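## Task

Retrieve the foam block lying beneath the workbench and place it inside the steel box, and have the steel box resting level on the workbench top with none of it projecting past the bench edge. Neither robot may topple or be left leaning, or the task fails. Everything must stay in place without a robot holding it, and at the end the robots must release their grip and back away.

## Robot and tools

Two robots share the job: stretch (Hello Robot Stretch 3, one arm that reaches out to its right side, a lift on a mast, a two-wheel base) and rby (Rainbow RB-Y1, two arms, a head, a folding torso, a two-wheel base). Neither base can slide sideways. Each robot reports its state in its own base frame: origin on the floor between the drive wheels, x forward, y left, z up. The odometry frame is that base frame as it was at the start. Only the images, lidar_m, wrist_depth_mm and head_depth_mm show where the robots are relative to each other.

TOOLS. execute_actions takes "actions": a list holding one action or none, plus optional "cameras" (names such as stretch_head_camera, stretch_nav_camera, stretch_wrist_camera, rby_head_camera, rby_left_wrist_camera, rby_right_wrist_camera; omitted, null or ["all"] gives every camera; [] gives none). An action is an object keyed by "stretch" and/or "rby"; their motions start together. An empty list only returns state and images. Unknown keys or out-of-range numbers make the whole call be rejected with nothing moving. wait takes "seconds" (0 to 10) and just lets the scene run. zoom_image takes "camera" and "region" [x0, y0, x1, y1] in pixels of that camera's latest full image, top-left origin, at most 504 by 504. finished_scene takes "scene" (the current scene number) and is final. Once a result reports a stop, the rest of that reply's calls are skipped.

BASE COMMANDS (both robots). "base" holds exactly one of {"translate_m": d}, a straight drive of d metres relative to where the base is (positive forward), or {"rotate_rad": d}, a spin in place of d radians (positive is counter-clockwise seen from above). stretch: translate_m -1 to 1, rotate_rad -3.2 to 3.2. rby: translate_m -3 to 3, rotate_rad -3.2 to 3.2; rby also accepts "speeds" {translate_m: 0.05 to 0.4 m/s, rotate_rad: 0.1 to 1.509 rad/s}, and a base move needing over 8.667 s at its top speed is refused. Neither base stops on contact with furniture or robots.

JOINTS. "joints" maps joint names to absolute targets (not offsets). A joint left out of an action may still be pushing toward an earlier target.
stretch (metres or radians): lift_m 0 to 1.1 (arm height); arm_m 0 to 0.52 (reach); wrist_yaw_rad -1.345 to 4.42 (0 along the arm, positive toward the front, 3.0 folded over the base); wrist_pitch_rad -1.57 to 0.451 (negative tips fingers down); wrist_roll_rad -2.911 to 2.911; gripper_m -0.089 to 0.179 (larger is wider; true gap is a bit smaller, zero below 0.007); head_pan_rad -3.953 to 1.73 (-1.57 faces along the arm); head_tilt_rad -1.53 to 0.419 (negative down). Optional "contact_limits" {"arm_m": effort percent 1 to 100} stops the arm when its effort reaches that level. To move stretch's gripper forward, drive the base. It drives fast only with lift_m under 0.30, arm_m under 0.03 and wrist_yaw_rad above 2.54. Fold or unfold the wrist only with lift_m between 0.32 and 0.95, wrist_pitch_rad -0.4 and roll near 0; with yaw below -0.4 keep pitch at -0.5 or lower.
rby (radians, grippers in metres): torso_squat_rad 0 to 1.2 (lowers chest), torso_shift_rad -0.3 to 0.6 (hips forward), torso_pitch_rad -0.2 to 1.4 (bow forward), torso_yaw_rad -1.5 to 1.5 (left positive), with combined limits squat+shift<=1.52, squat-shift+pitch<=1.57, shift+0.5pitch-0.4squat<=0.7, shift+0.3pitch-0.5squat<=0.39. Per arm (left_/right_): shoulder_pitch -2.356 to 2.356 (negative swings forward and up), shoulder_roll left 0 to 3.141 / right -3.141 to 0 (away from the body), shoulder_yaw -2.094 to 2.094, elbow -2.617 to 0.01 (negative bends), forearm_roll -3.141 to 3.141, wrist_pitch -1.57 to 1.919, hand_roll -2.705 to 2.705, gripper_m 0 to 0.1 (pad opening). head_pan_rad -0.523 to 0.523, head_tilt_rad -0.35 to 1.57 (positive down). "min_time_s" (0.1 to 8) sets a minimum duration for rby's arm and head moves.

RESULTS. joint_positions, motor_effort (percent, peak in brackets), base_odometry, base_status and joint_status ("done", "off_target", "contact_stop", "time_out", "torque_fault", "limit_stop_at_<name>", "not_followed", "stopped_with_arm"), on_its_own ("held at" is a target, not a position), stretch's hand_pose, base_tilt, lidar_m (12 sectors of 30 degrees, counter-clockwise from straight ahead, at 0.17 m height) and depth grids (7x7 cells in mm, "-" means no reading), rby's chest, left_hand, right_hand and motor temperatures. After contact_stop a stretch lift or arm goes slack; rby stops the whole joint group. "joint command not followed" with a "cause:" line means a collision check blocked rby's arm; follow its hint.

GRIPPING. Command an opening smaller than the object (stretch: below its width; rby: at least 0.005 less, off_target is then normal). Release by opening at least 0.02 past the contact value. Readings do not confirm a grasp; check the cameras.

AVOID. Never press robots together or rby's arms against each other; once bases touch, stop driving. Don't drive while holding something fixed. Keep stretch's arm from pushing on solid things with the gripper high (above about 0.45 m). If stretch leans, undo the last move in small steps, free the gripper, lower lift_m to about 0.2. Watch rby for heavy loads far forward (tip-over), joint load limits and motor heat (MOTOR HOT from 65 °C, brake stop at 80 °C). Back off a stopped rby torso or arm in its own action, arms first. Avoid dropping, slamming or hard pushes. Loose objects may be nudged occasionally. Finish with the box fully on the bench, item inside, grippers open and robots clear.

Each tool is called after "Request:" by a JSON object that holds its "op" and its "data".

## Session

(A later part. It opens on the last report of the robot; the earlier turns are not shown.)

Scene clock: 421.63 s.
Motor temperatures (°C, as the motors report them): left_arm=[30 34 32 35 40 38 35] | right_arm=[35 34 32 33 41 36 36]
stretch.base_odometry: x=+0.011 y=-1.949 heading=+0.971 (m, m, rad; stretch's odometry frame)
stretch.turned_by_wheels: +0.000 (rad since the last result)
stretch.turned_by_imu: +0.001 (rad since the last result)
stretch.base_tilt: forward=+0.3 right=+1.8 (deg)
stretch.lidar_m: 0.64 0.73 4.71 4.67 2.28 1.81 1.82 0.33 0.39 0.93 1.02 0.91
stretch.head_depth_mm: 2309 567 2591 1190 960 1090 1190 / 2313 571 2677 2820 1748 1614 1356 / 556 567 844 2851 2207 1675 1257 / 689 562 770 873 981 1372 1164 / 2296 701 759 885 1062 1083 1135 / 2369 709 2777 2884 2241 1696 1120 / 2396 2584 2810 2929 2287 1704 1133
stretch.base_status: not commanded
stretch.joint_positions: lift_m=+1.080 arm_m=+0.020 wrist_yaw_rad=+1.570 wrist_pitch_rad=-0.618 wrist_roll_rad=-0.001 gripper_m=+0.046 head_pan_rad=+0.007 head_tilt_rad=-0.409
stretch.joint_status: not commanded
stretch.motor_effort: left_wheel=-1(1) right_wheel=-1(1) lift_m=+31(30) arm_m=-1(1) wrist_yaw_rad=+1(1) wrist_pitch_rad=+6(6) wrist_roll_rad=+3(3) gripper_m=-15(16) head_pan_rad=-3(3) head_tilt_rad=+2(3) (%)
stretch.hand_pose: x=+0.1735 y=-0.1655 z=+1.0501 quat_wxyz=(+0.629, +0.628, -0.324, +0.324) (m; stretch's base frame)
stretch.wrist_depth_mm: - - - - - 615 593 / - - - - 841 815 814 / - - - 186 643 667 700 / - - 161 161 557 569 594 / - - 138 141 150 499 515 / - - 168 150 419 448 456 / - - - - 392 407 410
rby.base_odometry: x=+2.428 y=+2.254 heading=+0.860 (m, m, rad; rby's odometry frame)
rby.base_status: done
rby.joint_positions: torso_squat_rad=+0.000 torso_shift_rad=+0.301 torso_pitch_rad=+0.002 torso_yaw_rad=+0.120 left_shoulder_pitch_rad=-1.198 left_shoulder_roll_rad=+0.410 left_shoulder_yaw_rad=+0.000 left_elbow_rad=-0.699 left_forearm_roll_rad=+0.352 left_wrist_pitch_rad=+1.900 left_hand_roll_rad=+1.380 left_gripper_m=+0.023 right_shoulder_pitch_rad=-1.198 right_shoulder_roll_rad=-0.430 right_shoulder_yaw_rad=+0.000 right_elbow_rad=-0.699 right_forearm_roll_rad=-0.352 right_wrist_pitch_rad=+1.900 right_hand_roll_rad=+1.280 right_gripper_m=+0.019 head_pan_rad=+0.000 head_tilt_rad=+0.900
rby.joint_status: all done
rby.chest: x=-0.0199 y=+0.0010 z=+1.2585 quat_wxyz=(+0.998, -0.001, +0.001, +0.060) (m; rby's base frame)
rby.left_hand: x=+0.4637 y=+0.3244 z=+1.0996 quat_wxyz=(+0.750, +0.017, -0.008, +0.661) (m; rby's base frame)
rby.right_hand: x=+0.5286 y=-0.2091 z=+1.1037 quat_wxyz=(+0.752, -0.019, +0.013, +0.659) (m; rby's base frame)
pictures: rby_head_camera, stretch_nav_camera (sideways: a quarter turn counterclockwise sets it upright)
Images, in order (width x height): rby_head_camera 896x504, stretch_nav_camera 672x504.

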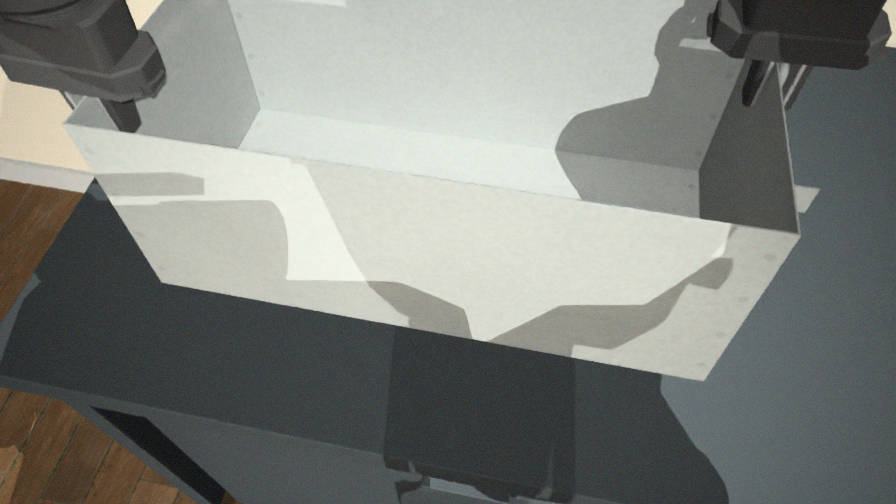

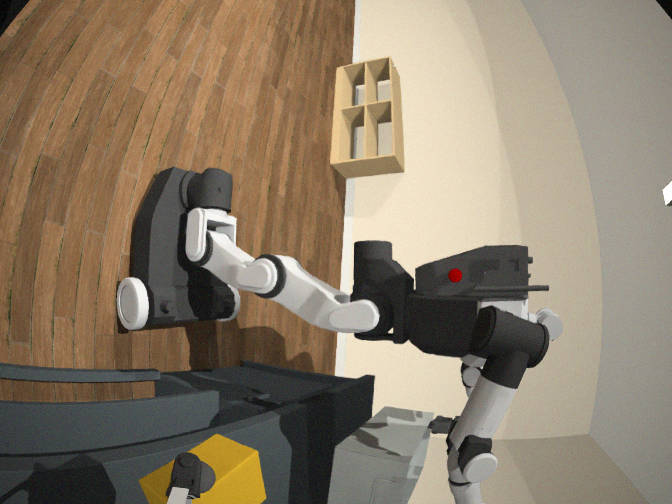

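Over the bench. Lower.

Request:
{"op": "execute_actions", "data": {"actions": [{"rby":{"joints":{"torso_squat_rad":0.35}},"stretch":{"joints":{"head_pan_rad":-0.5,"head_tilt_rad":-0.5}}}], "cameras": ["rby_head_camera","stretch_head_camera"]}}

Scene clock: 429.50 s.
Motor temperatures (°C, as the motors report them): left_arm=[30 34 32 35 40 38 35] | right_arm=[35 34 32 33 41 36 36]
stretch.base_odometry: x=+0.011 y=-1.949 heading=+0.971 (m, m, rad; stretch's odometry frame)
stretch.turned_by_wheels: +0.000 (rad since the last result)
stretch.turned_by_imu: +0.001 (rad since the last result)
stretch.base_tilt: forward=+0.4 right=+1.9 (deg)
stretch.lidar_m: 0.64 0.73 4.70 4.66 2.28 1.81 1.82 0.33 0.39 0.93 1.01 0.91
stretch.head_depth_mm: 1214 1284 1352 1063 782 658 484 / 1352 1434 1489 1068 786 303 - / 1577 773 870 954 787 298 - / 1976 692 848 936 790 297 1216 / 2397 607 1011 1033 1189 1418 1293 / 2350 587 2614 1596 1844 1562 1229 / 2255 561 2606 2777 1926 1266 1097
stretch.base_status: not commanded
stretch.joint_positions: lift_m=+1.080 arm_m=+0.020 wrist_yaw_rad=+1.570 wrist_pitch_rad=-0.618 wrist_roll_rad=-0.001 gripper_m=+0.046 head_pan_rad=-0.493 head_tilt_rad=-0.493
stretch.joint_status: all done
stretch.motor_effort: left_wheel=-1(1) right_wheel=+0(0) lift_m=+31(30) arm_m=-1(0) wrist_yaw_rad=+1(1) wrist_pitch_rad=+6(6) wrist_roll_rad=+3(3) gripper_m=-15(15) head_pan_rad=-3(30) head_tilt_rad=-3(10) (%)
stretch.hand_pose: x=+0.1735 y=-0.1655 z=+1.0501 quat_wxyz=(+0.629, +0.628, -0.324, +0.324) (m; stretch's base frame)
stretch.wrist_depth_mm: - - - - - 622 598 / - - - - 809 782 821 / - - - 186 647 679 694 / - - 161 161 556 571 596 / - - 138 141 150 505 518 / - - 168 150 420 445 460 / - - - - 392 404 413
rby.base_odometry: x=+2.428 y=+2.254 heading=+0.860 (m, m, rad; rby's odometry frame)
rby.base_status: not commanded
rby.joint_positions: torso_squat_rad=+0.350 torso_shift_rad=+0.301 torso_pitch_rad=+0.002 torso_yaw_rad=+0.120 left_shoulder_pitch_rad=-1.198 left_shoulder_roll_rad=+0.410 left_shoulder_yaw_rad=+0.000 left_elbow_rad=-0.699 left_forearm_roll_rad=+0.352 left_wrist_pitch_rad=+1.900 left_hand_roll_rad=+1.380 left_gripper_m=+0.023 right_shoulder_pitch_rad=-1.198 right_shoulder_roll_rad=-0.430 right_shoulder_yaw_rad=+0.000 right_elbow_rad=-0.699 right_forearm_roll_rad=-0.352 right_wrist_pitch_rad=+1.900 right_hand_roll_rad=+1.280 right_gripper_m=+0.019 head_pan_rad=+0.000 head_tilt_rad=+0.900
rby.joint_status: all done
rby.chest: x=-0.0327 y=+0.0009 z=+1.2180 quat_wxyz=(+0.998, -0.001, +0.001, +0.060) (m; rby's base frame)
rby.left_hand: x=+0.4510 y=+0.3244 z=+1.0593 quat_wxyz=(+0.750, +0.016, -0.008, +0.661) (m; rby's base frame)
rby.right_hand: x=+0.5159 y=-0.2091 z=+1.0635 quat_wxyz=(+0.752, -0.019, +0.013, +0.659) (m; rby's base frame)
pictures: rby_head_camera, stretch_head_camera (sideways: a quarter turn clockwise sets it upright)
Images, in order (width x height): rby_head_camera 896x504, stretch_head_camera 896x504.

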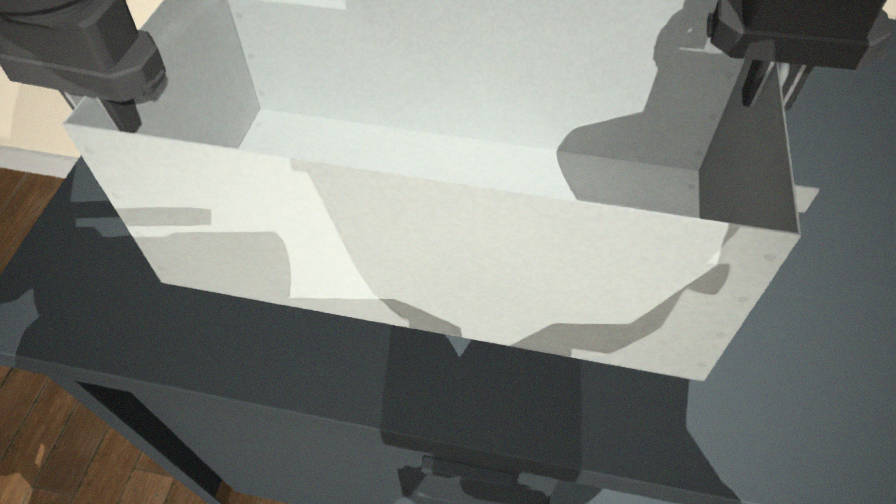

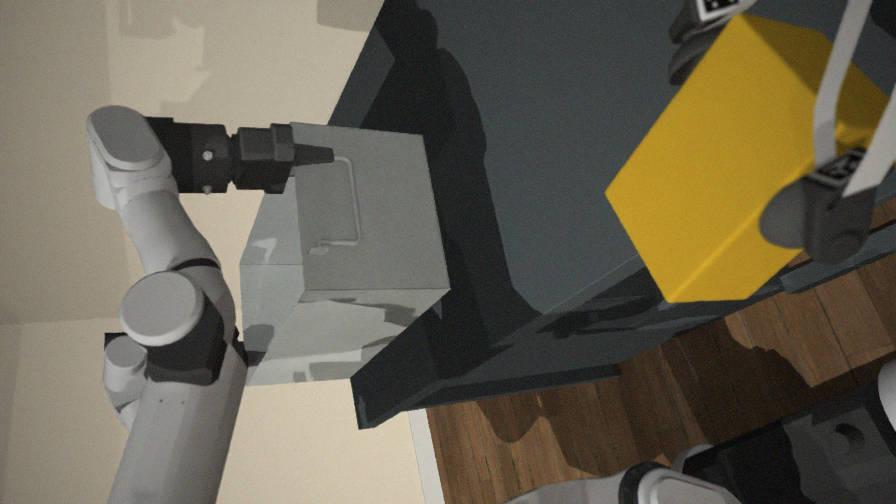

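Request:
{"op": "execute_actions", "data": {"actions": [{"rby":{"joints":{"torso_squat_rad":0.52,"torso_shift_rad":0.38}},"stretch":{"joints":{"wrist_pitch_rad":-0.1,"wrist_yaw_rad":0,"lift_m":1.1}}}], "cameras": ["rby_head_camera","stretch_head_camera"]}}

Scene clock: 437.00 s.
Motor temperatures (°C, as the motors report them): left_arm=[31 34 32 35 40 38 35] | right_arm=[35 34 32 33 41 36 36]
stretch.base_odometry: x=+0.011 y=-1.949 heading=+0.971 (m, m, rad; stretch's odometry frame)
stretch.turned_by_wheels: +0.000 (rad since the last result)
stretch.turned_by_imu: +0.001 (rad since the last result)
stretch.base_tilt: forward=+0.4 right=+1.9 (deg)
stretch.lidar_m: 0.64 0.74 4.71 4.67 2.29 1.82 1.82 0.33 0.39 0.93 1.01 0.91
stretch.head_depth_mm: 1216 1293 1356 1072 781 617 508 / 1399 1363 1445 1015 782 618 522 / 1627 790 925 954 788 622 843 / 1953 1934 1239 928 795 1019 1218 / 2402 1143 1003 1041 1188 1440 1292 / 2333 1102 1499 1590 1834 1561 1225 / 2267 584 2629 2746 981 1013 1105
stretch.base_status: not commanded
stretch.joint_positions: lift_m=+1.100 arm_m=+0.020 wrist_yaw_rad=+0.003 wrist_pitch_rad=-0.133 wrist_roll_rad=-0.001 gripper_m=+0.046 head_pan_rad=-0.493 head_tilt_rad=-0.494
stretch.joint_status: all done
stretch.motor_effort: left_wheel=-1(1) right_wheel=-1(0) lift_m=+30(32) arm_m=-1(0) wrist_yaw_rad=-4(5) wrist_pitch_rad=+10(10) wrist_roll_rad=+3(3) gripper_m=-15(16) head_pan_rad=-3(3) head_tilt_rad=-3(3) (%)
stretch.hand_pose: x=-0.0207 y=-0.4159 z=+1.1805 quat_wxyz=(+0.706, +0.048, -0.705, -0.046) (m; stretch's base frame)
stretch.wrist_depth_mm: 787 766 712 684 644 626 592 / 871 799 763 712 685 663 619 / 909 845 801 185 720 690 654 / 942 915 161 161 758 726 696 / 773 829 138 141 150 772 739 / 625 648 168 150 709 815 764 / 527 541 565 594 616 847 820
rby.base_odometry: x=+2.428 y=+2.254 heading=+0.860 (m, m, rad; rby's odometry frame)
rby.base_status: not commanded
rby.joint_positions: torso_squat_rad=+0.520 torso_shift_rad=+0.381 torso_pitch_rad=+0.002 torso_yaw_rad=+0.120 left_shoulder_pitch_rad=-1.198 left_shoulder_roll_rad=+0.410 left_shoulder_yaw_rad=+0.000 left_elbow_rad=-0.699 left_forearm_roll_rad=+0.352 left_wrist_pitch_rad=+1.900 left_hand_roll_rad=+1.380 left_gripper_m=+0.023 right_shoulder_pitch_rad=-1.198 right_shoulder_roll_rad=-0.430 right_shoulder_yaw_rad=+0.000 right_elbow_rad=-0.699 right_forearm_roll_rad=-0.352 right_wrist_pitch_rad=+1.900 right_hand_roll_rad=+1.280 right_gripper_m=+0.019 head_pan_rad=+0.000 head_tilt_rad=+0.900
rby.joint_status: all done
rby.chest: x=-0.0016 y=+0.0009 z=+1.1539 quat_wxyz=(+0.998, -0.001, +0.001, +0.060) (m; rby's base frame)
rby.left_hand: x=+0.4820 y=+0.3244 z=+0.9951 quat_wxyz=(+0.750, +0.017, -0.008, +0.661) (m; rby's base frame)
rby.right_hand: x=+0.5470 y=-0.2092 z=+0.9993 quat_wxyz=(+0.752, -0.019, +0.013, +0.659) (m; rby's base frame)
pictures: rby_head_camera, stretch_head_camera (sideways: a quarter turn clockwise sets it upright)
Images, in order (width x height): rby_head_camera 896x504, stretch_head_camera 896x504.

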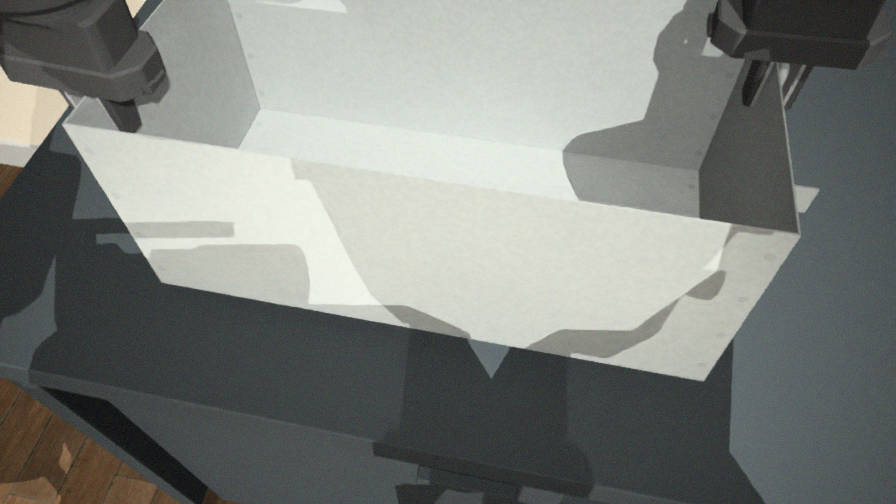

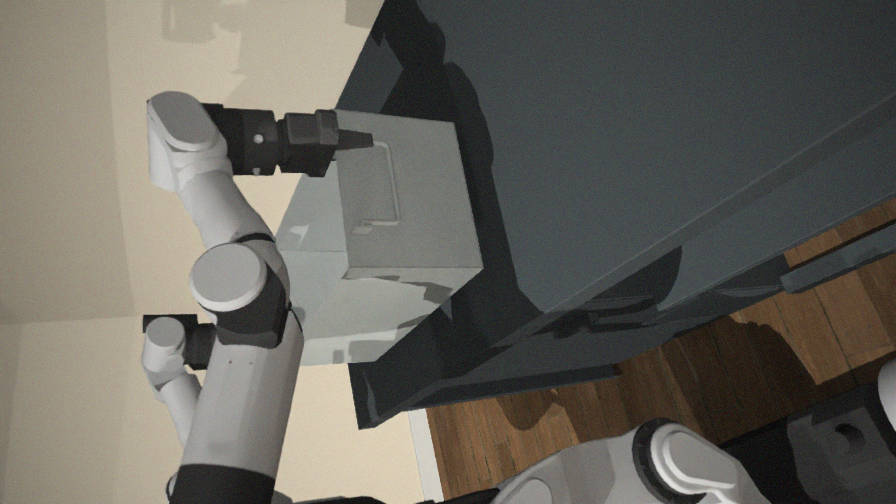

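Request:
{"op": "execute_actions", "data": {"actions": [{"rby":{"joints":{"torso_squat_rad":0.63}}}], "cameras": ["stretch_head_camera"]}}

Scene clock: 440.17 s.
Motor temperatures (°C, as the motors report them): left_arm=[31 34 32 35 40 38 35] | right_arm=[35 34 32 33 41 36 36]
stretch.base_odometry: x=+0.011 y=-1.949 heading=+0.971 (m, m, rad; stretch's odometry frame)
stretch.turned_by_wheels: +0.000 (rad since the last result)
stretch.turned_by_imu: +0.001 (rad since the last result)
stretch.base_tilt: forward=+0.4 right=+1.9 (deg)
stretch.lidar_m: 0.64 0.73 4.75 4.64 2.27 1.81 1.82 0.33 0.39 0.93 1.02 0.91
stretch.head_depth_mm: 1223 1284 1348 1069 782 617 509 / 1393 1425 1445 1020 782 617 523 / 1627 788 899 957 788 622 840 / 1973 2072 1227 919 792 1022 1223 / 2404 1223 661 1030 1183 1440 1299 / 2369 1195 641 1603 1838 1511 1233 / 2272 2330 631 2741 990 1023 1101
stretch.base_status: not commanded
stretch.joint_positions: lift_m=+1.100 arm_m=+0.020 wrist_yaw_rad=+0.003 wrist_pitch_rad=-0.133 wrist_roll_rad=-0.001 gripper_m=+0.046 head_pan_rad=-0.493 head_tilt_rad=-0.494
stretch.joint_status: not commanded
stretch.motor_effort: left_wheel=-1(1) right_wheel=+0(1) lift_m=+30(30) arm_m=-1(2) wrist_yaw_rad=-4(4) wrist_pitch_rad=+10(10) wrist_roll_rad=+3(3) gripper_m=-16(16) head_pan_rad=-2(3) head_tilt_rad=-3(3) (%)
stretch.hand_pose: x=-0.0207 y=-0.4159 z=+1.1805 quat_wxyz=(+0.706, +0.048, -0.705, -0.046) (m; stretch's base frame)
stretch.wrist_depth_mm: 790 749 715 680 656 613 597 / 835 791 767 727 688 651 626 / 900 839 793 186 726 693 658 / 939 909 162 161 762 718 683 / 754 829 138 141 150 765 731 / 615 648 168 150 702 803 756 / 521 540 572 593 626 851 821
rby.base_odometry: x=+2.428 y=+2.254 heading=+0.860 (m, m, rad; rby's odometry frame)
rby.base_status: not commanded
rby.joint_positions: torso_squat_rad=+0.630 torso_shift_rad=+0.379 torso_pitch_rad=-0.003 torso_yaw_rad=+0.120 left_shoulder_pitch_rad=-1.208 left_shoulder_roll_rad=+0.414 left_shoulder_yaw_rad=+0.001 left_elbow_rad=-0.704 left_forearm_roll_rad=+0.352 left_wrist_pitch_rad=+1.899 left_hand_roll_rad=+1.380 left_gripper_m=+0.023 right_shoulder_pitch_rad=-1.208 right_shoulder_roll_rad=-0.434 right_shoulder_yaw_rad=-0.001 right_elbow_rad=-0.704 right_forearm_roll_rad=-0.351 right_wrist_pitch_rad=+1.899 right_hand_roll_rad=+1.280 right_gripper_m=+0.020 head_pan_rad=+0.000 head_tilt_rad=+0.900
rby.joint_status: all done
rby.chest: x=-0.0198 y=+0.0007 z=+1.1153 quat_wxyz=(+0.998, -0.001, -0.002, +0.060) (m; rby's base frame)
rby.left_hand: x=+0.4680 y=+0.3244 z=+0.9658 quat_wxyz=(+0.751, +0.011, -0.017, +0.660) (m; rby's base frame)
rby.right_hand: x=+0.5330 y=-0.2091 z=+0.9700 quat_wxyz=(+0.752, -0.026, +0.005, +0.659) (m; rby's base frame)
pictures: stretch_head_camera (sideways: a quarter turn clockwise sets it upright)
Images, in order (width x height): stretch_head_camera 896x504.

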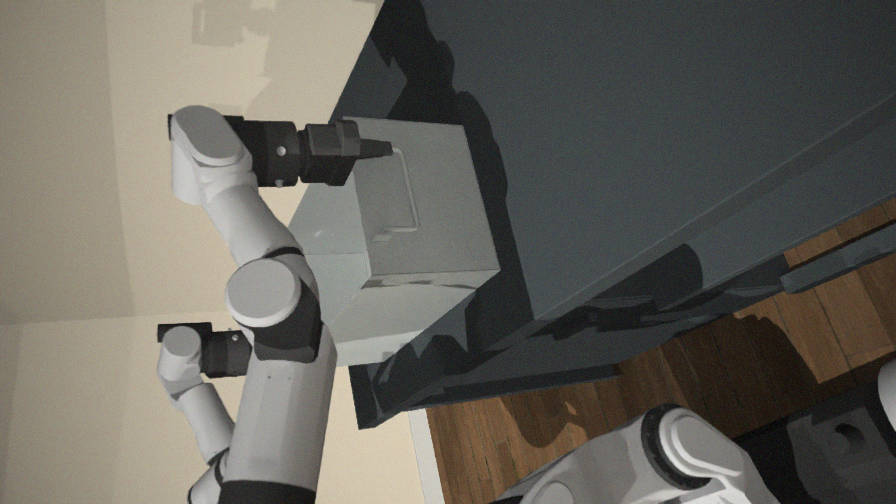

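Landed. Release, rise, retreat; stretch straightens and advances.

Request:
{"op": "execute_actions", "data": {"actions": [{"rby":{"joints":{"left_gripper_m":0.08,"right_gripper_m":0.08}},"stretch":{"base":{"rotate_rad":-0.12}}}], "cameras": []}}

Request:
{"op": "execute_actions", "data": {"actions": [{"rby":{"joints":{"torso_squat_rad":0.1,"torso_shift_rad":0.3}}}], "cameras": []}}

Request:
{"op": "execute_actions", "data": {"actions": [{"rby":{"base":{"translate_m":-1.0},"joints":{"torso_shift_rad":0,"head_tilt_rad":0.4}}}], "cameras": []}}

Request:
{"op": "execute_actions", "data": {"actions": [{"stretch":{"base":{"translate_m":0.95},"joints":{"arm_m":0.15,"head_pan_rad":-1.57,"head_tilt_rad":-0.9}}}], "cameras": ["rby_head_camera","stretch_nav_camera"]}}

Scene clock: 448.17 s.
Motor temperatures (°C, as the motors report them): left_arm=[30 34 32 35 40 38 35] | right_arm=[35 33 32 33 41 36 36]
stretch.base_odometry: x=+0.011 y=-1.949 heading=+0.851 (m, m, rad; stretch's odometry frame)
stretch.turned_by_wheels: -0.120 (rad since the last result)
stretch.turned_by_imu: -0.119 (rad since the last result)
stretch.base_tilt: forward=+0.3 right=+1.8 (deg)
stretch.lidar_m: 0.64 0.71 3.52 4.85 2.53 1.85 1.82 0.33 0.33 0.93 0.97 0.91
stretch.head_depth_mm: 1075 1148 1221 1065 781 617 510 / 1198 1290 1364 1068 785 618 511 / 1366 1445 1501 1022 787 622 538 / 1576 815 874 956 791 641 887 / 1863 2007 1195 918 796 1051 1257 / 2302 2434 649 1023 1204 1480 1289 / 2353 1171 624 1420 1862 1486 1135
stretch.base_status: done
stretch.joint_positions: lift_m=+1.100 arm_m=+0.020 wrist_yaw_rad=+0.002 wrist_pitch_rad=-0.133 wrist_roll_rad=-0.001 gripper_m=+0.046 head_pan_rad=-0.493 head_tilt_rad=-0.494
stretch.joint_status: not commanded
stretch.motor_effort: left_wheel=+1(3) right_wheel=-3(7) lift_m=+30(30) arm_m=-2(1) wrist_yaw_rad=-2(4) wrist_pitch_rad=+10(10) wrist_roll_rad=+3(3) gripper_m=-14(16) head_pan_rad=-3(3) head_tilt_rad=-2(3) (%)
stretch.hand_pose: x=-0.0209 y=-0.4159 z=+1.1805 quat_wxyz=(+0.706, +0.048, -0.705, -0.046) (m; stretch's base frame)
stretch.wrist_depth_mm: 701 693 681 666 671 646 640 / 741 724 715 692 692 680 672 / 796 775 747 186 743 712 708 / 841 831 162 161 776 757 757 / 771 840 137 142 150 809 812 / 626 647 167 150 697 868 865 / 529 538 571 588 618 928 943
rby.base_odometry: x=+2.428 y=+2.254 heading=+0.860 (m, m, rad; rby's odometry frame)
rby.base_status: not commanded
rby.joint_positions: torso_squat_rad=+0.630 torso_shift_rad=+0.379 torso_pitch_rad=-0.003 torso_yaw_rad=+0.120 left_shoulder_pitch_rad=-1.208 left_shoulder_roll_rad=+0.415 left_shoulder_yaw_rad=+0.001 left_elbow_rad=-0.704 left_forearm_roll_rad=+0.351 left_wrist_pitch_rad=+1.900 left_hand_roll_rad=+1.380 left_gripper_m=+0.080 right_shoulder_pitch_rad=-1.202 right_shoulder_roll_rad=-0.435 right_shoulder_yaw_rad=-0.001 right_elbow_rad=-0.701 right_forearm_roll_rad=-0.350 right_wrist_pitch_rad=+1.900 right_hand_roll_rad=+1.280 right_gripper_m=+0.080 head_pan_rad=+0.000 head_tilt_rad=+0.900
rby.joint_status: all done
rby.chest: x=-0.0195 y=+0.0003 z=+1.1153 quat_wxyz=(+0.998, +0.000, -0.001, +0.060) (m; rby's base frame)
rby.left_hand: x=+0.4680 y=+0.3249 z=+0.9658 quat_wxyz=(+0.750, +0.012, -0.017, +0.661) (m; rby's base frame)
rby.right_hand: x=+0.5312 y=-0.2118 z=+0.9659 quat_wxyz=(+0.753, -0.023, +0.009, +0.658) (m; rby's base frame)
pictures: none
No camera images: the call's "cameras" was empty. Leave "cameras" out to get every camera's image.

Scene clock: 450.70 s.
Motor temperatures (°C, as the motors report them): left_arm=[30 34 32 35 40 38 35] | right_arm=[35 33 32 33 41 36 36]
stretch.base_odometry: x=+0.011 y=-1.949 heading=+0.851 (m, m, rad; stretch's odometry frame)
stretch.turned_by_wheels: +0.000 (rad since the last result)
stretch.turned_by_imu: +0.001 (rad since the last result)
stretch.base_tilt: forward=+0.4 right=+1.9 (deg)
stretch.lidar_m: 0.64 0.72 3.55 4.84 2.52 1.86 1.81 0.34 0.33 0.93 0.97 0.91
stretch.head_depth_mm: 1077 1132 1213 1067 785 616 507 / 1197 1284 1359 1075 785 619 510 / 1337 1434 1493 1022 790 619 539 / 724 784 1140 961 792 643 888 / 1784 1982 1333 915 797 1055 1252 / 2093 653 1299 1023 1206 1471 1294 / 2244 581 2635 1419 1875 1572 1137
stretch.base_status: not commanded
stretch.joint_positions: lift_m=+1.100 arm_m=+0.020 wrist_yaw_rad=+0.002 wrist_pitch_rad=-0.133 wrist_roll_rad=-0.001 gripper_m=+0.046 head_pan_rad=-0.493 head_tilt_rad=-0.494
stretch.joint_status: not commanded
stretch.motor_effort: left_wheel=+1(1) right_wheel=-3(3) lift_m=+30(30) arm_m=-1(1) wrist_yaw_rad=-2(3) wrist_pitch_rad=+10(10) wrist_roll_rad=+3(3) gripper_m=-15(16) head_pan_rad=-3(3) head_tilt_rad=-3(3) (%)
stretch.hand_pose: x=-0.0209 y=-0.4159 z=+1.1805 quat_wxyz=(+0.706, +0.048, -0.705, -0.046) (m; stretch's base frame)
stretch.wrist_depth_mm: 701 690 694 678 658 647 638 / 755 740 718 720 694 690 684 / 801 769 760 186 736 719 711 / 846 843 162 161 773 769 759 / 761 818 138 142 150 814 818 / 618 646 168 150 708 879 859 / 526 547 573 595 620 944 926
rby.base_odometry: x=+2.428 y=+2.254 heading=+0.860 (m, m, rad; rby's odometry frame)
rby.base_status: not commanded
rby.joint_positions: torso_squat_rad=+0.100 torso_shift_rad=+0.300 torso_pitch_rad=+0.000 torso_yaw_rad=+0.120 left_shoulder_pitch_rad=-1.201 left_shoulder_roll_rad=+0.415 left_shoulder_yaw_rad=+0.001 left_elbow_rad=-0.700 left_forearm_roll_rad=+0.350 left_wrist_pitch_rad=+1.900 left_hand_roll_rad=+1.380 left_gripper_m=+0.080 right_shoulder_pitch_rad=-1.200 right_shoulder_roll_rad=-0.435 right_shoulder_yaw_rad=-0.001 right_elbow_rad=-0.700 right_forearm_roll_rad=-0.350 right_wrist_pitch_rad=+1.900 right_hand_roll_rad=+1.280 right_gripper_m=+0.080 head_pan_rad=+0.000 head_tilt_rad=+0.900
rby.joint_status: all done
rby.chest: x=-0.0222 y=+0.0007 z=+1.2553 quat_wxyz=(+0.998, -0.001, +0.000, +0.060) (m; rby's base frame)
rby.left_hand: x=+0.4623 y=+0.3268 z=+1.0999 quat_wxyz=(+0.749, +0.016, -0.012, +0.662) (m; rby's base frame)
rby.right_hand: x=+0.5278 y=-0.2118 z=+1.1041 quat_wxyz=(+0.753, -0.022, +0.011, +0.657) (m; rby's base frame)
pictures: none
No camera images: the call's "cameras" was empty. Leave "cameras" out to get every camera's image.

Scene clock: 454.57 s.
Motor temperatures (°C, as the motors report them): left_arm=[30 34 32 35 40 38 35] | right_arm=[35 33 32 33 41 36 36]
stretch.base_odometry: x=+0.011 y=-1.949 heading=+0.851 (m, m, rad; stretch's odometry frame)
stretch.turned_by_wheels: +0.000 (rad since the last result)
stretch.turned_by_imu: +0.001 (rad since the last result)
stretch.base_tilt: forward=+0.4 right=+1.9 (deg)
stretch.lidar_m: 1.17 1.37 1.08 4.84 2.52 1.86 1.81 0.33 0.33 0.93 0.97 0.91
stretch.head_depth_mm: 1068 1140 1222 1065 783 615 510 / 1207 1281 1372 1071 782 618 510 / 1358 1475 1526 1025 788 620 539 / 1571 1729 1204 962 792 641 888 / 1864 2063 1339 915 795 1053 1263 / 2258 2548 1298 1019 1212 1477 1289 / 2337 2480 2660 1420 1854 1572 1302
stretch.base_status: not commanded
stretch.joint_positions: lift_m=+1.100 arm_m=+0.020 wrist_yaw_rad=+0.002 wrist_pitch_rad=-0.133 wrist_roll_rad=-0.001 gripper_m=+0.046 head_pan_rad=-0.493 head_tilt_rad=-0.494
stretch.joint_status: not commanded
stretch.motor_effort: left_wheel=+1(1) right_wheel=-3(3) lift_m=+30(30) arm_m=-1(2) wrist_yaw_rad=-3(3) wrist_pitch_rad=+10(10) wrist_roll_rad=+3(3) gripper_m=-15(15) head_pan_rad=-3(3) head_tilt_rad=-3(3) (%)
stretch.hand_pose: x=-0.0209 y=-0.4159 z=+1.1805 quat_wxyz=(+0.706, +0.048, -0.705, -0.046) (m; stretch's base frame)
stretch.wrist_depth_mm: 700 695 676 671 663 659 636 / 750 738 707 712 706 688 678 / 782 784 754 186 743 727 722 / 847 843 161 160 786 769 758 / 768 827 138 141 150 818 805 / 627 642 168 150 714 870 867 / 522 541 572 597 615 946 923
rby.base_odometry: x=+1.776 y=+1.496 heading=+0.861 (m, m, rad; rby's odometry frame)
rby.base_status: done
rby.joint_positions: torso_squat_rad=+0.100 torso_shift_rad=+0.000 torso_pitch_rad=+0.000 torso_yaw_rad=+0.120 left_shoulder_pitch_rad=-1.200 left_shoulder_roll_rad=+0.415 left_shoulder_yaw_rad=+0.001 left_elbow_rad=-0.700 left_forearm_roll_rad=+0.350 left_wrist_pitch_rad=+1.900 left_hand_roll_rad=+1.380 left_gripper_m=+0.080 right_shoulder_pitch_rad=-1.200 right_shoulder_roll_rad=-0.435 right_shoulder_yaw_rad=-0.001 right_elbow_rad=-0.700 right_forearm_roll_rad=-0.350 right_wrist_pitch_rad=+1.900 right_hand_roll_rad=+1.280 right_gripper_m=+0.080 head_pan_rad=+0.000 head_tilt_rad=+0.400
rby.joint_status: all done
rby.chest: x=-0.2282 y=+0.0007 z=+1.2864 quat_wxyz=(+0.998, -0.001, +0.000, +0.060) (m; rby's base frame)
rby.left_hand: x=+0.2564 y=+0.3268 z=+1.1309 quat_wxyz=(+0.749, +0.016, -0.012, +0.662) (m; rby's base frame)
rby.right_hand: x=+0.3219 y=-0.2118 z=+1.1352 quat_wxyz=(+0.753, -0.022, +0.011, +0.657) (m; rby's base frame)
pictures: none
No camera images: the call's "cameras" was empty. Leave "cameras" out to get every camera's image.

Scene clock: 465.73 s.
Motor temperatures (°C, as the motors report them): left_arm=[30 34 32 35 39 38 35] | right_arm=[35 33 32 33 40 36 36]
stretch.base_odometry: x=+0.637 y=-1.234 heading=+0.851 (m, m, rad; stretch's odometry frame)
stretch.turned_by_wheels: +0.000 (rad since the last result)
stretch.turned_by_imu: -0.002 (rad since the last result)
stretch.base_tilt: forward=+0.3 right=+1.9 (deg)
stretch.lidar_m: 1.88 1.96 2.48 0.96 0.97 2.83 1.21 1.22 0.31 0.30 0.31 0.42
stretch.head_depth_mm: 914 954 771 628 553 845 1106 / 906 958 566 469 547 846 1105 / 914 624 694 466 541 830 1114 / - 619 689 462 541 740 1104 / 877 618 685 458 540 726 1083 / 867 611 681 455 541 754 1087 / 866 609 675 451 539 740 1079
stretch.base_status: done
stretch.joint_positions: lift_m=+1.100 arm_m=+0.150 wrist_yaw_rad=+0.002 wrist_pitch_rad=-0.132 wrist_roll_rad=-0.001 gripper_m=+0.046 head_pan_rad=-1.563 head_tilt_rad=-0.889
stretch.joint_status: all done
stretch.motor_effort: left_wheel=+1(4) right_wheel=-3(4) lift_m=+30(30) arm_m=+3(3) wrist_yaw_rad=-2(3) wrist_pitch_rad=+10(10) wrist_roll_rad=+3(3) gripper_m=-13(14) head_pan_rad=-3(39) head_tilt_rad=-4(21) (%)
stretch.hand_pose: x=-0.0210 y=-0.5454 z=+1.1807 quat_wxyz=(+0.706, +0.048, -0.705, -0.046) (m; stretch's base frame)
stretch.wrist_depth_mm: 584 580 577 572 556 554 543 / 631 625 602 601 593 586 569 / 671 654 635 186 624 609 609 / 723 712 162 161 657 656 644 / 749 744 138 141 150 691 680 / 622 651 168 150 708 741 733 / 532 541 565 592 617 658 679
rby.base_odometry: x=+1.776 y=+1.496 heading=+0.861 (m, m, rad; rby's odometry frame)
rby.base_status: not commanded
rby.joint_positions: torso_squat_rad=+0.100 torso_shift_rad=+0.000 torso_pitch_rad=+0.000 torso_yaw_rad=+0.120 left_shoulder_pitch_rad=-1.200 left_shoulder_roll_rad=+0.415 left_shoulder_yaw_rad=+0.001 left_elbow_rad=-0.700 left_forearm_roll_rad=+0.350 left_wrist_pitch_rad=+1.900 left_hand_roll_rad=+1.380 left_gripper_m=+0.080 right_shoulder_pitch_rad=-1.200 right_shoulder_roll_rad=-0.435 right_shoulder_yaw_rad=-0.001 right_elbow_rad=-0.700 right_forearm_roll_rad=-0.350 right_wrist_pitch_rad=+1.900 right_hand_roll_rad=+1.280 right_gripper_m=+0.080 head_pan_rad=+0.000 head_tilt_rad=+0.400
rby.joint_status: not commanded
rby.chest: x=-0.2281 y=+0.0007 z=+1.2864 quat_wxyz=(+0.998, -0.001, +0.000, +0.060) (m; rby's base frame)
rby.left_hand: x=+0.2564 y=+0.3268 z=+1.1309 quat_wxyz=(+0.749, +0.016, -0.012, +0.662) (m; rby's base frame)
rby.right_hand: x=+0.3219 y=-0.2118 z=+1.1352 quat_wxyz=(+0.753, -0.022, +0.011, +0.657) (m; rby's base frame)
pictures: rby_head_camera, stretch_nav_camera (sideways: a quarter turn counterclockwise sets it upright)
Images, in order (width x height): rby_head_camera 896x504, stretch_nav_camera 672x504.

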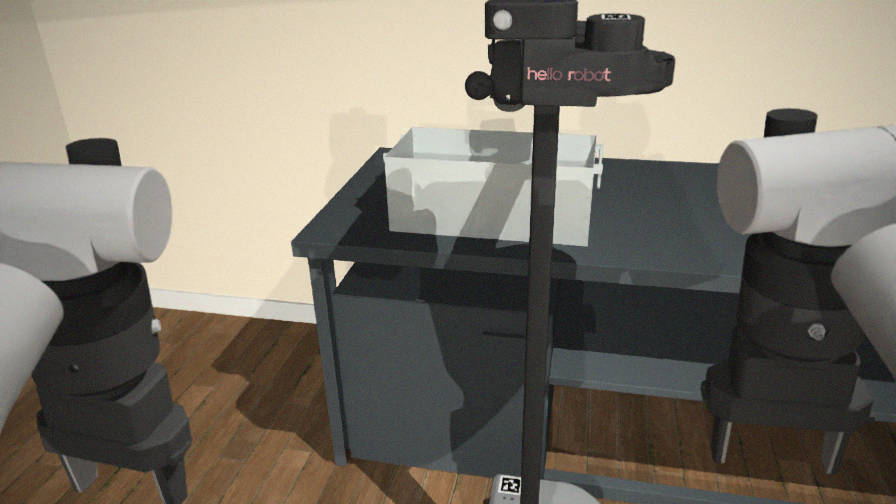

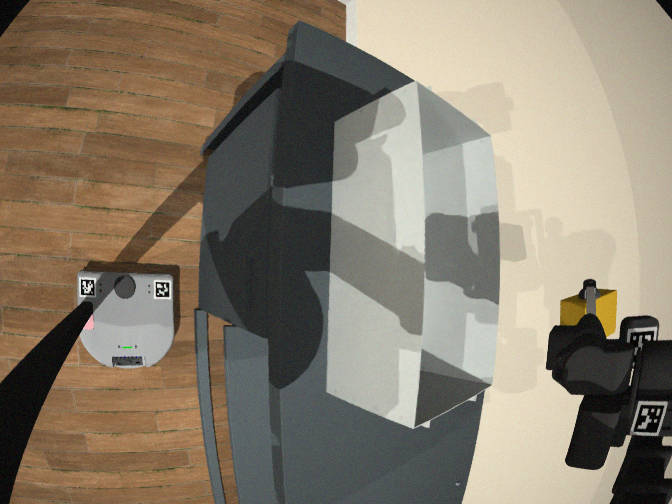

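Request:
{"op": "execute_actions", "data": {"actions": [{"stretch":{"joints":{"arm_m":0.28,"wrist_pitch_rad":-1.3}}}], "cameras": []}}

Request:
{"op": "execute_actions", "data": {"actions": [{"stretch":{"joints":{"lift_m":1.02}}}], "cameras": ["stretch_nav_camera","stretch_wrist_camera"]}}

Scene clock: 472.70 s.
Motor temperatures (°C, as the motors report them): left_arm=[30 34 32 35 39 38 35] | right_arm=[35 33 32 33 40 36 36]
stretch.base_odometry: x=+0.637 y=-1.234 heading=+0.851 (m, m, rad; stretch's odometry frame)
stretch.turned_by_wheels: +0.000 (rad since the last result)
stretch.turned_by_imu: +0.001 (rad since the last result)
stretch.base_tilt: forward=+0.4 right=+1.9 (deg)
stretch.lidar_m: 1.88 1.96 2.47 0.96 0.97 2.83 1.20 1.22 0.30 0.29 0.31 0.43
stretch.head_depth_mm: 896 960 768 631 553 846 1104 / 891 952 566 470 546 847 1113 / 886 626 696 465 541 829 1114 / - 590 689 462 540 738 1100 / 874 603 687 459 542 730 1085 / 864 612 679 454 538 752 1083 / 862 609 676 452 538 741 1078
stretch.base_status: not commanded
stretch.joint_positions: lift_m=+1.100 arm_m=+0.280 wrist_yaw_rad=+0.001 wrist_pitch_rad=-1.300 wrist_roll_rad=-0.001 gripper_m=+0.046 head_pan_rad=-1.563 head_tilt_rad=-0.889
stretch.joint_status: all done
stretch.motor_effort: left_wheel=+1(1) right_wheel=-3(3) lift_m=+30(30) arm_m=+3(0) wrist_yaw_rad=-2(3) wrist_pitch_rad=+0(8) wrist_roll_rad=+3(3) gripper_m=-15(15) head_pan_rad=-2(2) head_tilt_rad=-4(5) (%)
stretch.hand_pose: x=-0.0216 y=-0.4700 z=+0.9850 quat_wxyz=(+0.564, +0.429, -0.562, -0.428) (m; stretch's base frame)
stretch.wrist_depth_mm: 288 259 233 213 194 187 378 / 363 365 344 301 275 234 194 / 364 364 364 186 369 260 198 / 362 366 162 160 370 246 194 / 362 364 139 141 150 236 373 / 358 361 264 151 360 215 369 / 266 275 304 332 333 205 373
rby.base_odometry: x=+1.776 y=+1.496 heading=+0.861 (m, m, rad; rby's odometry frame)
rby.base_status: not commanded
rby.joint_positions: torso_squat_rad=+0.100 torso_shift_rad=+0.000 torso_pitch_rad=+0.000 torso_yaw_rad=+0.120 left_shoulder_pitch_rad=-1.200 left_shoulder_roll_rad=+0.415 left_shoulder_yaw_rad=+0.001 left_elbow_rad=-0.700 left_forearm_roll_rad=+0.350 left_wrist_pitch_rad=+1.900 left_hand_roll_rad=+1.380 left_gripper_m=+0.080 right_shoulder_pitch_rad=-1.200 right_shoulder_roll_rad=-0.435 right_shoulder_yaw_rad=-0.001 right_elbow_rad=-0.700 right_forearm_roll_rad=-0.350 right_wrist_pitch_rad=+1.900 right_hand_roll_rad=+1.280 right_gripper_m=+0.080 head_pan_rad=+0.000 head_tilt_rad=+0.400
rby.joint_status: not commanded
rby.chest: x=-0.2281 y=+0.0007 z=+1.2864 quat_wxyz=(+0.998, -0.001, +0.000, +0.060) (m; rby's base frame)
rby.left_hand: x=+0.2564 y=+0.3268 z=+1.1309 quat_wxyz=(+0.749, +0.016, -0.012, +0.662) (m; rby's base frame)
rby.right_hand: x=+0.3219 y=-0.2118 z=+1.1352 quat_wxyz=(+0.753, -0.022, +0.011, +0.657) (m; rby's base frame)
pictures: none
No camera images: the call's "cameras" was empty. Leave "cameras" out to get every camera's image.

Scene clock: 474.27 s.
Motor temperatures (°C, as the motors report them): left_arm=[30 34 32 35 39 38 35] | right_arm=[35 33 32 33 40 36 36]
stretch.base_odometry: x=+0.637 y=-1.234 heading=+0.851 (m, m, rad; stretch's odometry frame)
stretch.turned_by_wheels: +0.000 (rad since the last result)
stretch.turned_by_imu: +0.000 (rad since the last result)
stretch.base_tilt: forward=+0.4 right=+2.0 (deg)
stretch.lidar_m: 1.87 1.95 2.48 0.96 0.97 2.83 1.21 1.22 0.31 0.29 0.31 0.43
stretch.head_depth_mm: 932 960 772 629 554 845 1107 / 902 960 566 470 546 846 1103 / - 627 694 465 541 831 1114 / - - 589 462 541 738 1099 / 874 616 663 458 541 728 1086 / 869 612 680 455 538 753 1087 / 862 609 675 449 541 738 1079
stretch.base_status: not commanded
stretch.joint_positions: lift_m=+1.020 arm_m=+0.280 wrist_yaw_rad=+0.001 wrist_pitch_rad=-1.300 wrist_roll_rad=-0.001 gripper_m=+0.046 head_pan_rad=-1.563 head_tilt_rad=-0.889
stretch.joint_status: all done
stretch.motor_effort: left_wheel=+1(1) right_wheel=-3(3) lift_m=+16(26) arm_m=+3(3) wrist_yaw_rad=-2(2) wrist_pitch_rad=+0(1) wrist_roll_rad=+3(3) gripper_m=-15(15) head_pan_rad=-3(3) head_tilt_rad=-4(4) (%)
stretch.hand_pose: x=-0.0216 y=-0.4697 z=+0.9057 quat_wxyz=(+0.564, +0.429, -0.562, -0.428) (m; stretch's base frame)
stretch.wrist_depth_mm: 284 259 233 213 194 179 162 / 284 285 286 290 275 233 175 / 282 286 286 185 288 258 170 / 283 286 161 161 290 247 165 / 283 286 138 141 150 235 160 / 283 285 226 151 288 215 156 / 266 275 283 285 286 204 151
rby.base_odometry: x=+1.776 y=+1.496 heading=+0.861 (m, m, rad; rby's odometry frame)
rby.base_status: not commanded
rby.joint_positions: torso_squat_rad=+0.100 torso_shift_rad=+0.000 torso_pitch_rad=+0.000 torso_yaw_rad=+0.120 left_shoulder_pitch_rad=-1.200 left_shoulder_roll_rad=+0.415 left_shoulder_yaw_rad=+0.001 left_elbow_rad=-0.700 left_forearm_roll_rad=+0.350 left_wrist_pitch_rad=+1.900 left_hand_roll_rad=+1.380 left_gripper_m=+0.080 right_shoulder_pitch_rad=-1.200 right_shoulder_roll_rad=-0.435 right_shoulder_yaw_rad=-0.001 right_elbow_rad=-0.700 right_forearm_roll_rad=-0.350 right_wrist_pitch_rad=+1.900 right_hand_roll_rad=+1.280 right_gripper_m=+0.080 head_pan_rad=+0.000 head_tilt_rad=+0.400
rby.joint_status: not commanded
rby.chest: x=-0.2281 y=+0.0007 z=+1.2864 quat_wxyz=(+0.998, -0.001, +0.000, +0.060) (m; rby's base frame)
rby.left_hand: x=+0.2564 y=+0.3268 z=+1.1309 quat_wxyz=(+0.749, +0.016, -0.012, +0.662) (m; rby's base frame)
rby.right_hand: x=+0.3219 y=-0.2118 z=+1.1352 quat_wxyz=(+0.753, -0.022, +0.011, +0.657) (m; rby's base frame)
pictures: stretch_nav_camera (sideways: a quarter turn counterclockwise sets it upright), stretch_wrist_camera
Images, in order (width x height): stretch_nav_camera 672x504, stretch_wrist_camera 644x364.

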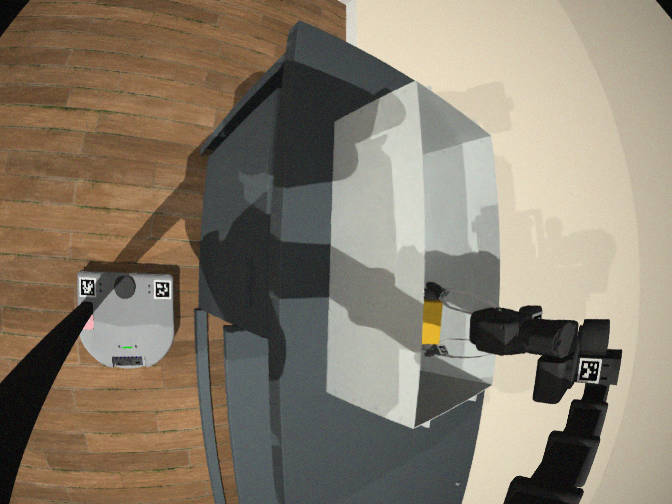

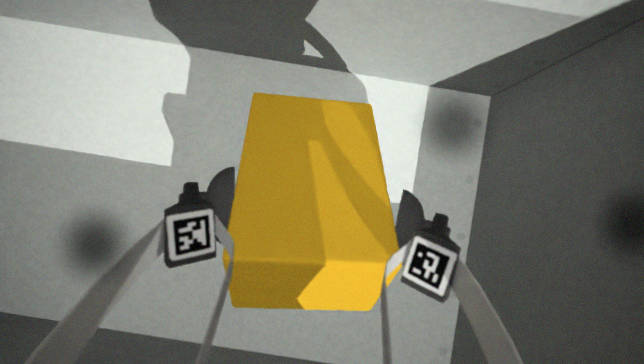

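Request:
{"op": "execute_actions", "data": {"actions": [{"stretch":{"joints":{"lift_m":0.97}}}], "cameras": []}}

Request:
{"op": "execute_actions", "data": {"actions": [{"stretch":{"joints":{"gripper_m":0.12}}}], "cameras": []}}

Request:
{"op": "execute_actions", "data": {"actions": [{"stretch":{"joints":{"lift_m":1.1,"wrist_pitch_rad":-0.9}}}], "cameras": []}}

Request:
{"op": "execute_actions", "data": {"actions": [{"stretch":{"joints":{"arm_m":0.0,"wrist_pitch_rad":0}}}], "cameras": ["stretch_nav_camera"]}}

Request:
{"op": "finished_scene", "data": {"scene": 1}}

Scene clock: 482.80 s.
Motor temperatures (°C, as the motors report them): left_arm=[30 34 32 35 39 38 35] | right_arm=[35 33 32 33 40 36 36]
stretch.base_odometry: x=+0.637 y=-1.234 heading=+0.851 (m, m, rad; stretch's odometry frame)
stretch.turned_by_wheels: +0.000 (rad since the last result)
stretch.turned_by_imu: +0.001 (rad since the last result)
stretch.base_tilt: forward=+0.5 right=+1.9 (deg)
stretch.lidar_m: 1.88 1.96 2.47 0.96 0.97 2.83 1.20 1.22 0.30 0.29 0.31 0.43
stretch.head_depth_mm: - - 770 630 553 844 1103 / - 619 566 470 546 845 1108 / - 609 694 467 541 830 1109 / - - 624 463 541 739 1097 / 874 616 682 458 539 730 1080 / 871 612 681 455 540 753 1079 / 864 610 677 451 539 741 1079
stretch.base_status: not commanded
stretch.joint_positions: lift_m=+0.970 arm_m=+0.280 wrist_yaw_rad=+0.001 wrist_pitch_rad=-1.313 wrist_roll_rad=-0.001 gripper_m=+0.046 head_pan_rad=-1.563 head_tilt_rad=-0.889
stretch.joint_status: all done
stretch.motor_effort: left_wheel=+1(2) right_wheel=-3(5) lift_m=+14(16) arm_m=+3(3) wrist_yaw_rad=-2(2) wrist_pitch_rad=+4(8) wrist_roll_rad=+3(3) gripper_m=-14(15) head_pan_rad=-3(2) head_tilt_rad=-4(4) (%)
stretch.hand_pose: x=-0.0216 y=-0.4665 z=+0.8552 quat_wxyz=(+0.561, +0.432, -0.559, -0.431) (m; stretch's base frame)
stretch.wrist_depth_mm: 235 234 235 222 202 185 165 / 233 234 235 185 237 238 175 / 233 235 235 168 237 238 170 / 234 234 154 153 237 237 164 / 233 233 140 142 147 235 160 / 232 235 234 150 237 216 156 / 232 233 235 236 238 202 151
rby.base_odometry: x=+1.776 y=+1.496 heading=+0.861 (m, m, rad; rby's odometry frame)
rby.base_status: not commanded
rby.joint_positions: torso_squat_rad=+0.100 torso_shift_rad=+0.000 torso_pitch_rad=+0.000 torso_yaw_rad=+0.120 left_shoulder_pitch_rad=-1.200 left_shoulder_roll_rad=+0.415 left_shoulder_yaw_rad=+0.001 left_elbow_rad=-0.700 left_forearm_roll_rad=+0.350 left_wrist_pitch_rad=+1.900 left_hand_roll_rad=+1.380 left_gripper_m=+0.080 right_shoulder_pitch_rad=-1.200 right_shoulder_roll_rad=-0.435 right_shoulder_yaw_rad=-0.001 right_elbow_rad=-0.700 right_forearm_roll_rad=-0.350 right_wrist_pitch_rad=+1.900 right_hand_roll_rad=+1.280 right_gripper_m=+0.080 head_pan_rad=+0.000 head_tilt_rad=+0.400
rby.joint_status: not commanded
rby.chest: x=-0.2281 y=+0.0007 z=+1.2864 quat_wxyz=(+0.998, -0.001, +0.000, +0.060) (m; rby's base frame)
rby.left_hand: x=+0.2564 y=+0.3268 z=+1.1309 quat_wxyz=(+0.749, +0.016, -0.012, +0.662) (m; rby's base frame)
rby.right_hand: x=+0.3219 y=-0.2118 z=+1.1352 quat_wxyz=(+0.753, -0.022, +0.011, +0.657) (m; rby's base frame)
pictures: none
No camera images: the call's "cameras" was empty. Leave "cameras" out to get every camera's image.

Scene clock: 484.03 s.
Motor temperatures (°C, as the motors report them): left_arm=[30 34 32 35 39 38 35] | right_arm=[35 33 32 33 40 36 36]
stretch.base_odometry: x=+0.637 y=-1.234 heading=+0.851 (m, m, rad; stretch's odometry frame)
stretch.turned_by_wheels: +0.000 (rad since the last result)
stretch.turned_by_imu: +0.000 (rad since the last result)
stretch.base_tilt: forward=+0.4 right=+1.9 (deg)
stretch.lidar_m: 1.88 1.96 2.48 0.96 0.97 2.83 1.20 1.22 0.30 0.30 0.31 0.43
stretch.head_depth_mm: - - 772 631 553 846 1099 / - 617 564 469 548 844 1114 / - 609 693 466 541 832 1112 / - - 669 462 541 742 1098 / 874 616 683 457 540 725 1085 / 872 613 683 455 540 756 1082 / 863 610 677 450 538 738 1080
stretch.base_status: not commanded
stretch.joint_positions: lift_m=+0.970 arm_m=+0.280 wrist_yaw_rad=+0.001 wrist_pitch_rad=-1.307 wrist_roll_rad=-0.001 gripper_m=+0.120 head_pan_rad=-1.563 head_tilt_rad=-0.889
stretch.joint_status: all done
stretch.motor_effort: left_wheel=+1(1) right_wheel=-3(3) lift_m=+15(15) arm_m=+3(3) wrist_yaw_rad=-2(2) wrist_pitch_rad=+3(4) wrist_roll_rad=+3(3) gripper_m=+0(91) head_pan_rad=-2(3) head_tilt_rad=-4(4) (%)
stretch.hand_pose: x=-0.0216 y=-0.4680 z=+0.8554 quat_wxyz=(+0.562, +0.431, -0.560, -0.430) (m; stretch's base frame)
stretch.wrist_depth_mm: 235 235 236 217 197 182 163 / 234 234 237 238 238 237 175 / 234 234 236 181 239 238 170 / 232 234 235 180 238 238 164 / 232 - 234 179 239 222 160 / 233 234 234 180 237 202 156 / 233 233 234 235 236 234 151
rby.base_odometry: x=+1.776 y=+1.496 heading=+0.861 (m, m, rad; rby's odometry frame)
rby.base_status: not commanded
rby.joint_positions: torso_squat_rad=+0.100 torso_shift_rad=+0.000 torso_pitch_rad=+0.000 torso_yaw_rad=+0.120 left_shoulder_pitch_rad=-1.200 left_shoulder_roll_rad=+0.415 left_shoulder_yaw_rad=+0.001 left_elbow_rad=-0.700 left_forearm_roll_rad=+0.350 left_wrist_pitch_rad=+1.900 left_hand_roll_rad=+1.380 left_gripper_m=+0.080 right_shoulder_pitch_rad=-1.200 right_shoulder_roll_rad=-0.435 right_shoulder_yaw_rad=-0.001 right_elbow_rad=-0.700 right_forearm_roll_rad=-0.350 right_wrist_pitch_rad=+1.900 right_hand_roll_rad=+1.280 right_gripper_m=+0.080 head_pan_rad=+0.000 head_tilt_rad=+0.400
rby.joint_status: not commanded
rby.chest: x=-0.2281 y=+0.0007 z=+1.2864 quat_wxyz=(+0.998, -0.001, +0.000, +0.060) (m; rby's base frame)
rby.left_hand: x=+0.2564 y=+0.3268 z=+1.1309 quat_wxyz=(+0.749, +0.016, -0.012, +0.662) (m; rby's base frame)
rby.right_hand: x=+0.3219 y=-0.2118 z=+1.1352 quat_wxyz=(+0.753, -0.022, +0.011, +0.657) (m; rby's base frame)
pictures: none
No camera images: the call's "cameras" was empty. Leave "cameras" out to get every camera's image.

Scene clock: 486.03 s.
Motor temperatures (°C, as the motors report them): left_arm=[30 34 32 35 39 38 35] | right_arm=[35 33 32 33 40 36 36]
stretch.base_odometry: x=+0.637 y=-1.234 heading=+0.851 (m, m, rad; stretch's odometry frame)
stretch.turned_by_wheels: +0.000 (rad since the last result)
stretch.turned_by_imu: +0.000 (rad since the last result)
stretch.base_tilt: forward=+0.3 right=+1.9 (deg)
stretch.lidar_m: 1.88 1.96 2.49 0.96 0.97 2.83 1.20 1.22 0.30 0.30 0.31 0.43
stretch.head_depth_mm: 891 954 769 629 555 849 1104 / 888 956 566 469 547 847 1114 / 886 610 695 465 541 832 1111 / - 619 654 463 542 741 1098 / 884 604 684 459 540 727 1086 / 872 612 682 454 538 753 1083 / 867 610 678 451 539 740 1079
stretch.base_status: not commanded
stretch.joint_positions: lift_m=+1.100 arm_m=+0.280 wrist_yaw_rad=+0.001 wrist_pitch_rad=-0.914 wrist_roll_rad=-0.001 gripper_m=+0.120 head_pan_rad=-1.563 head_tilt_rad=-0.889
stretch.joint_status: all done
stretch.motor_effort: left_wheel=+1(1) right_wheel=-3(3) lift_m=+30(31) arm_m=+3(3) wrist_yaw_rad=-1(2) wrist_pitch_rad=+4(6) wrist_roll_rad=+3(2) gripper_m=-1(2) head_pan_rad=-3(2) head_tilt_rad=-4(4) (%)
stretch.hand_pose: x=-0.0214 y=-0.5620 z=+1.0207 quat_wxyz=(+0.635, +0.313, -0.634, -0.312) (m; stretch's base frame)
stretch.wrist_depth_mm: 507 521 529 545 548 554 547 / 472 482 492 498 516 522 538 / 440 438 461 472 472 487 497 / 275 244 250 434 443 453 460 / 385 - 362 303 265 233 428 / 362 368 375 380 382 207 402 / 340 348 348 316 359 242 376
rby.base_odometry: x=+1.776 y=+1.496 heading=+0.861 (m, m, rad; rby's odometry frame)
rby.base_status: not commanded
rby.joint_positions: torso_squat_rad=+0.100 torso_shift_rad=+0.000 torso_pitch_rad=+0.000 torso_yaw_rad=+0.120 left_shoulder_pitch_rad=-1.200 left_shoulder_roll_rad=+0.415 left_shoulder_yaw_rad=+0.001 left_elbow_rad=-0.700 left_forearm_roll_rad=+0.350 left_wrist_pitch_rad=+1.900 left_hand_roll_rad=+1.380 left_gripper_m=+0.080 right_shoulder_pitch_rad=-1.200 right_shoulder_roll_rad=-0.435 right_shoulder_yaw_rad=-0.001 right_elbow_rad=-0.700 right_forearm_roll_rad=-0.350 right_wrist_pitch_rad=+1.900 right_hand_roll_rad=+1.280 right_gripper_m=+0.080 head_pan_rad=+0.000 head_tilt_rad=+0.400
rby.joint_status: not commanded
rby.chest: x=-0.2281 y=+0.0007 z=+1.2864 quat_wxyz=(+0.998, -0.001, +0.000, +0.060) (m; rby's base frame)
rby.left_hand: x=+0.2564 y=+0.3268 z=+1.1309 quat_wxyz=(+0.749, +0.016, -0.012, +0.662) (m; rby's base frame)
rby.right_hand: x=+0.3219 y=-0.2118 z=+1.1352 quat_wxyz=(+0.753, -0.022, +0.011, +0.657) (m; rby's base frame)
pictures: none
No camera images: the call's "cameras" was empty. Leave "cameras" out to get every camera's image.

Scene clock: 489.30 s.
Motor temperatures (°C, as the motors report them): left_arm=[30 34 32 35 39 38 35] | right_arm=[35 33 32 33 40 36 36]
stretch.base_odometry: x=+0.637 y=-1.234 heading=+0.851 (m, m, rad; stretch's odometry frame)
stretch.turned_by_wheels: +0.000 (rad since the last result)
stretch.turned_by_imu: +0.001 (rad since the last result)
stretch.base_tilt: forward=+0.4 right=+1.9 (deg)
stretch.lidar_m: 1.88 1.96 2.48 0.96 0.97 2.83 1.20 1.22 0.30 0.29 0.31 0.43
stretch.head_depth_mm: - - 729 632 553 843 1101 / - - - 485 548 845 1109 / - - - 493 543 832 1112 / - - - 464 542 742 1103 / 894 610 683 460 538 729 1086 / 886 614 682 455 539 755 1079 / 865 611 673 451 540 742 1081
stretch.base_status: not commanded
stretch.joint_positions: lift_m=+1.100 arm_m=+0.003 wrist_yaw_rad=+0.001 wrist_pitch_rad=-0.024 wrist_roll_rad=-0.001 gripper_m=+0.120 head_pan_rad=-1.563 head_tilt_rad=-0.889
stretch.joint_status: all done
joint sent to its limit — the command would take stretch.arm_m past its lower limit, so that joint was sent only as far as its limit.
stretch.motor_effort: left_wheel=+1(1) right_wheel=-3(3) lift_m=+30(30) arm_m=-4(0) wrist_yaw_rad=-1(2) wrist_pitch_rad=+8(9) wrist_roll_rad=+3(3) gripper_m=+0(0) head_pan_rad=-3(3) head_tilt_rad=-4(5) (%)
stretch.hand_pose: x=-0.0211 y=-0.4032 z=+1.2082 quat_wxyz=(+0.708, +0.009, -0.706, -0.008) (m; stretch's base frame)
stretch.wrist_depth_mm: 735 732 725 720 710 698 690 / 775 770 749 741 727 731 734 / 810 785 787 768 763 755 750 / 842 823 818 800 794 796 772 / 880 - 868 852 829 827 828 / 425 753 816 872 865 870 856 / 439 426 421 417 716 742 804
rby.base_odometry: x=+1.776 y=+1.496 heading=+0.861 (m, m, rad; rby's odometry frame)
rby.base_status: not commanded
rby.joint_positions: torso_squat_rad=+0.100 torso_shift_rad=+0.000 torso_pitch_rad=+0.000 torso_yaw_rad=+0.120 left_shoulder_pitch_rad=-1.200 left_shoulder_roll_rad=+0.415 left_shoulder_yaw_rad=+0.001 left_elbow_rad=-0.700 left_forearm_roll_rad=+0.350 left_wrist_pitch_rad=+1.900 left_hand_roll_rad=+1.380 left_gripper_m=+0.080 right_shoulder_pitch_rad=-1.200 right_shoulder_roll_rad=-0.435 right_shoulder_yaw_rad=-0.001 right_elbow_rad=-0.700 right_forearm_roll_rad=-0.350 right_wrist_pitch_rad=+1.900 right_hand_roll_rad=+1.280 right_gripper_m=+0.080 head_pan_rad=+0.000 head_tilt_rad=+0.400
rby.joint_status: not commanded
rby.chest: x=-0.2281 y=+0.0007 z=+1.2864 quat_wxyz=(+0.998, -0.001, +0.000, +0.060) (m; rby's base frame)
rby.left_hand: x=+0.2564 y=+0.3268 z=+1.1309 quat_wxyz=(+0.749, +0.016, -0.012, +0.662) (m; rby's base frame)
rby.right_hand: x=+0.3219 y=-0.2118 z=+1.1352 quat_wxyz=(+0.753, -0.022, +0.011, +0.657) (m; rby's base frame)
pictures: stretch_nav_camera (sideways: a quarter turn counterclockwise sets it upright)
Images, in order (width x height): stretch_nav_camera 672x504.

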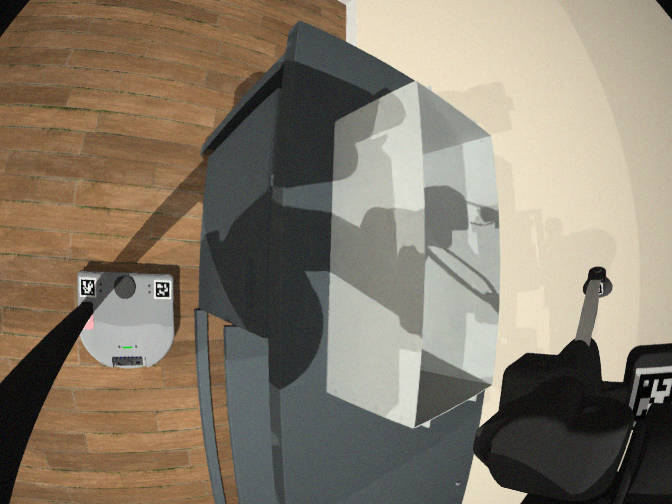

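The scene is finished: the task was done.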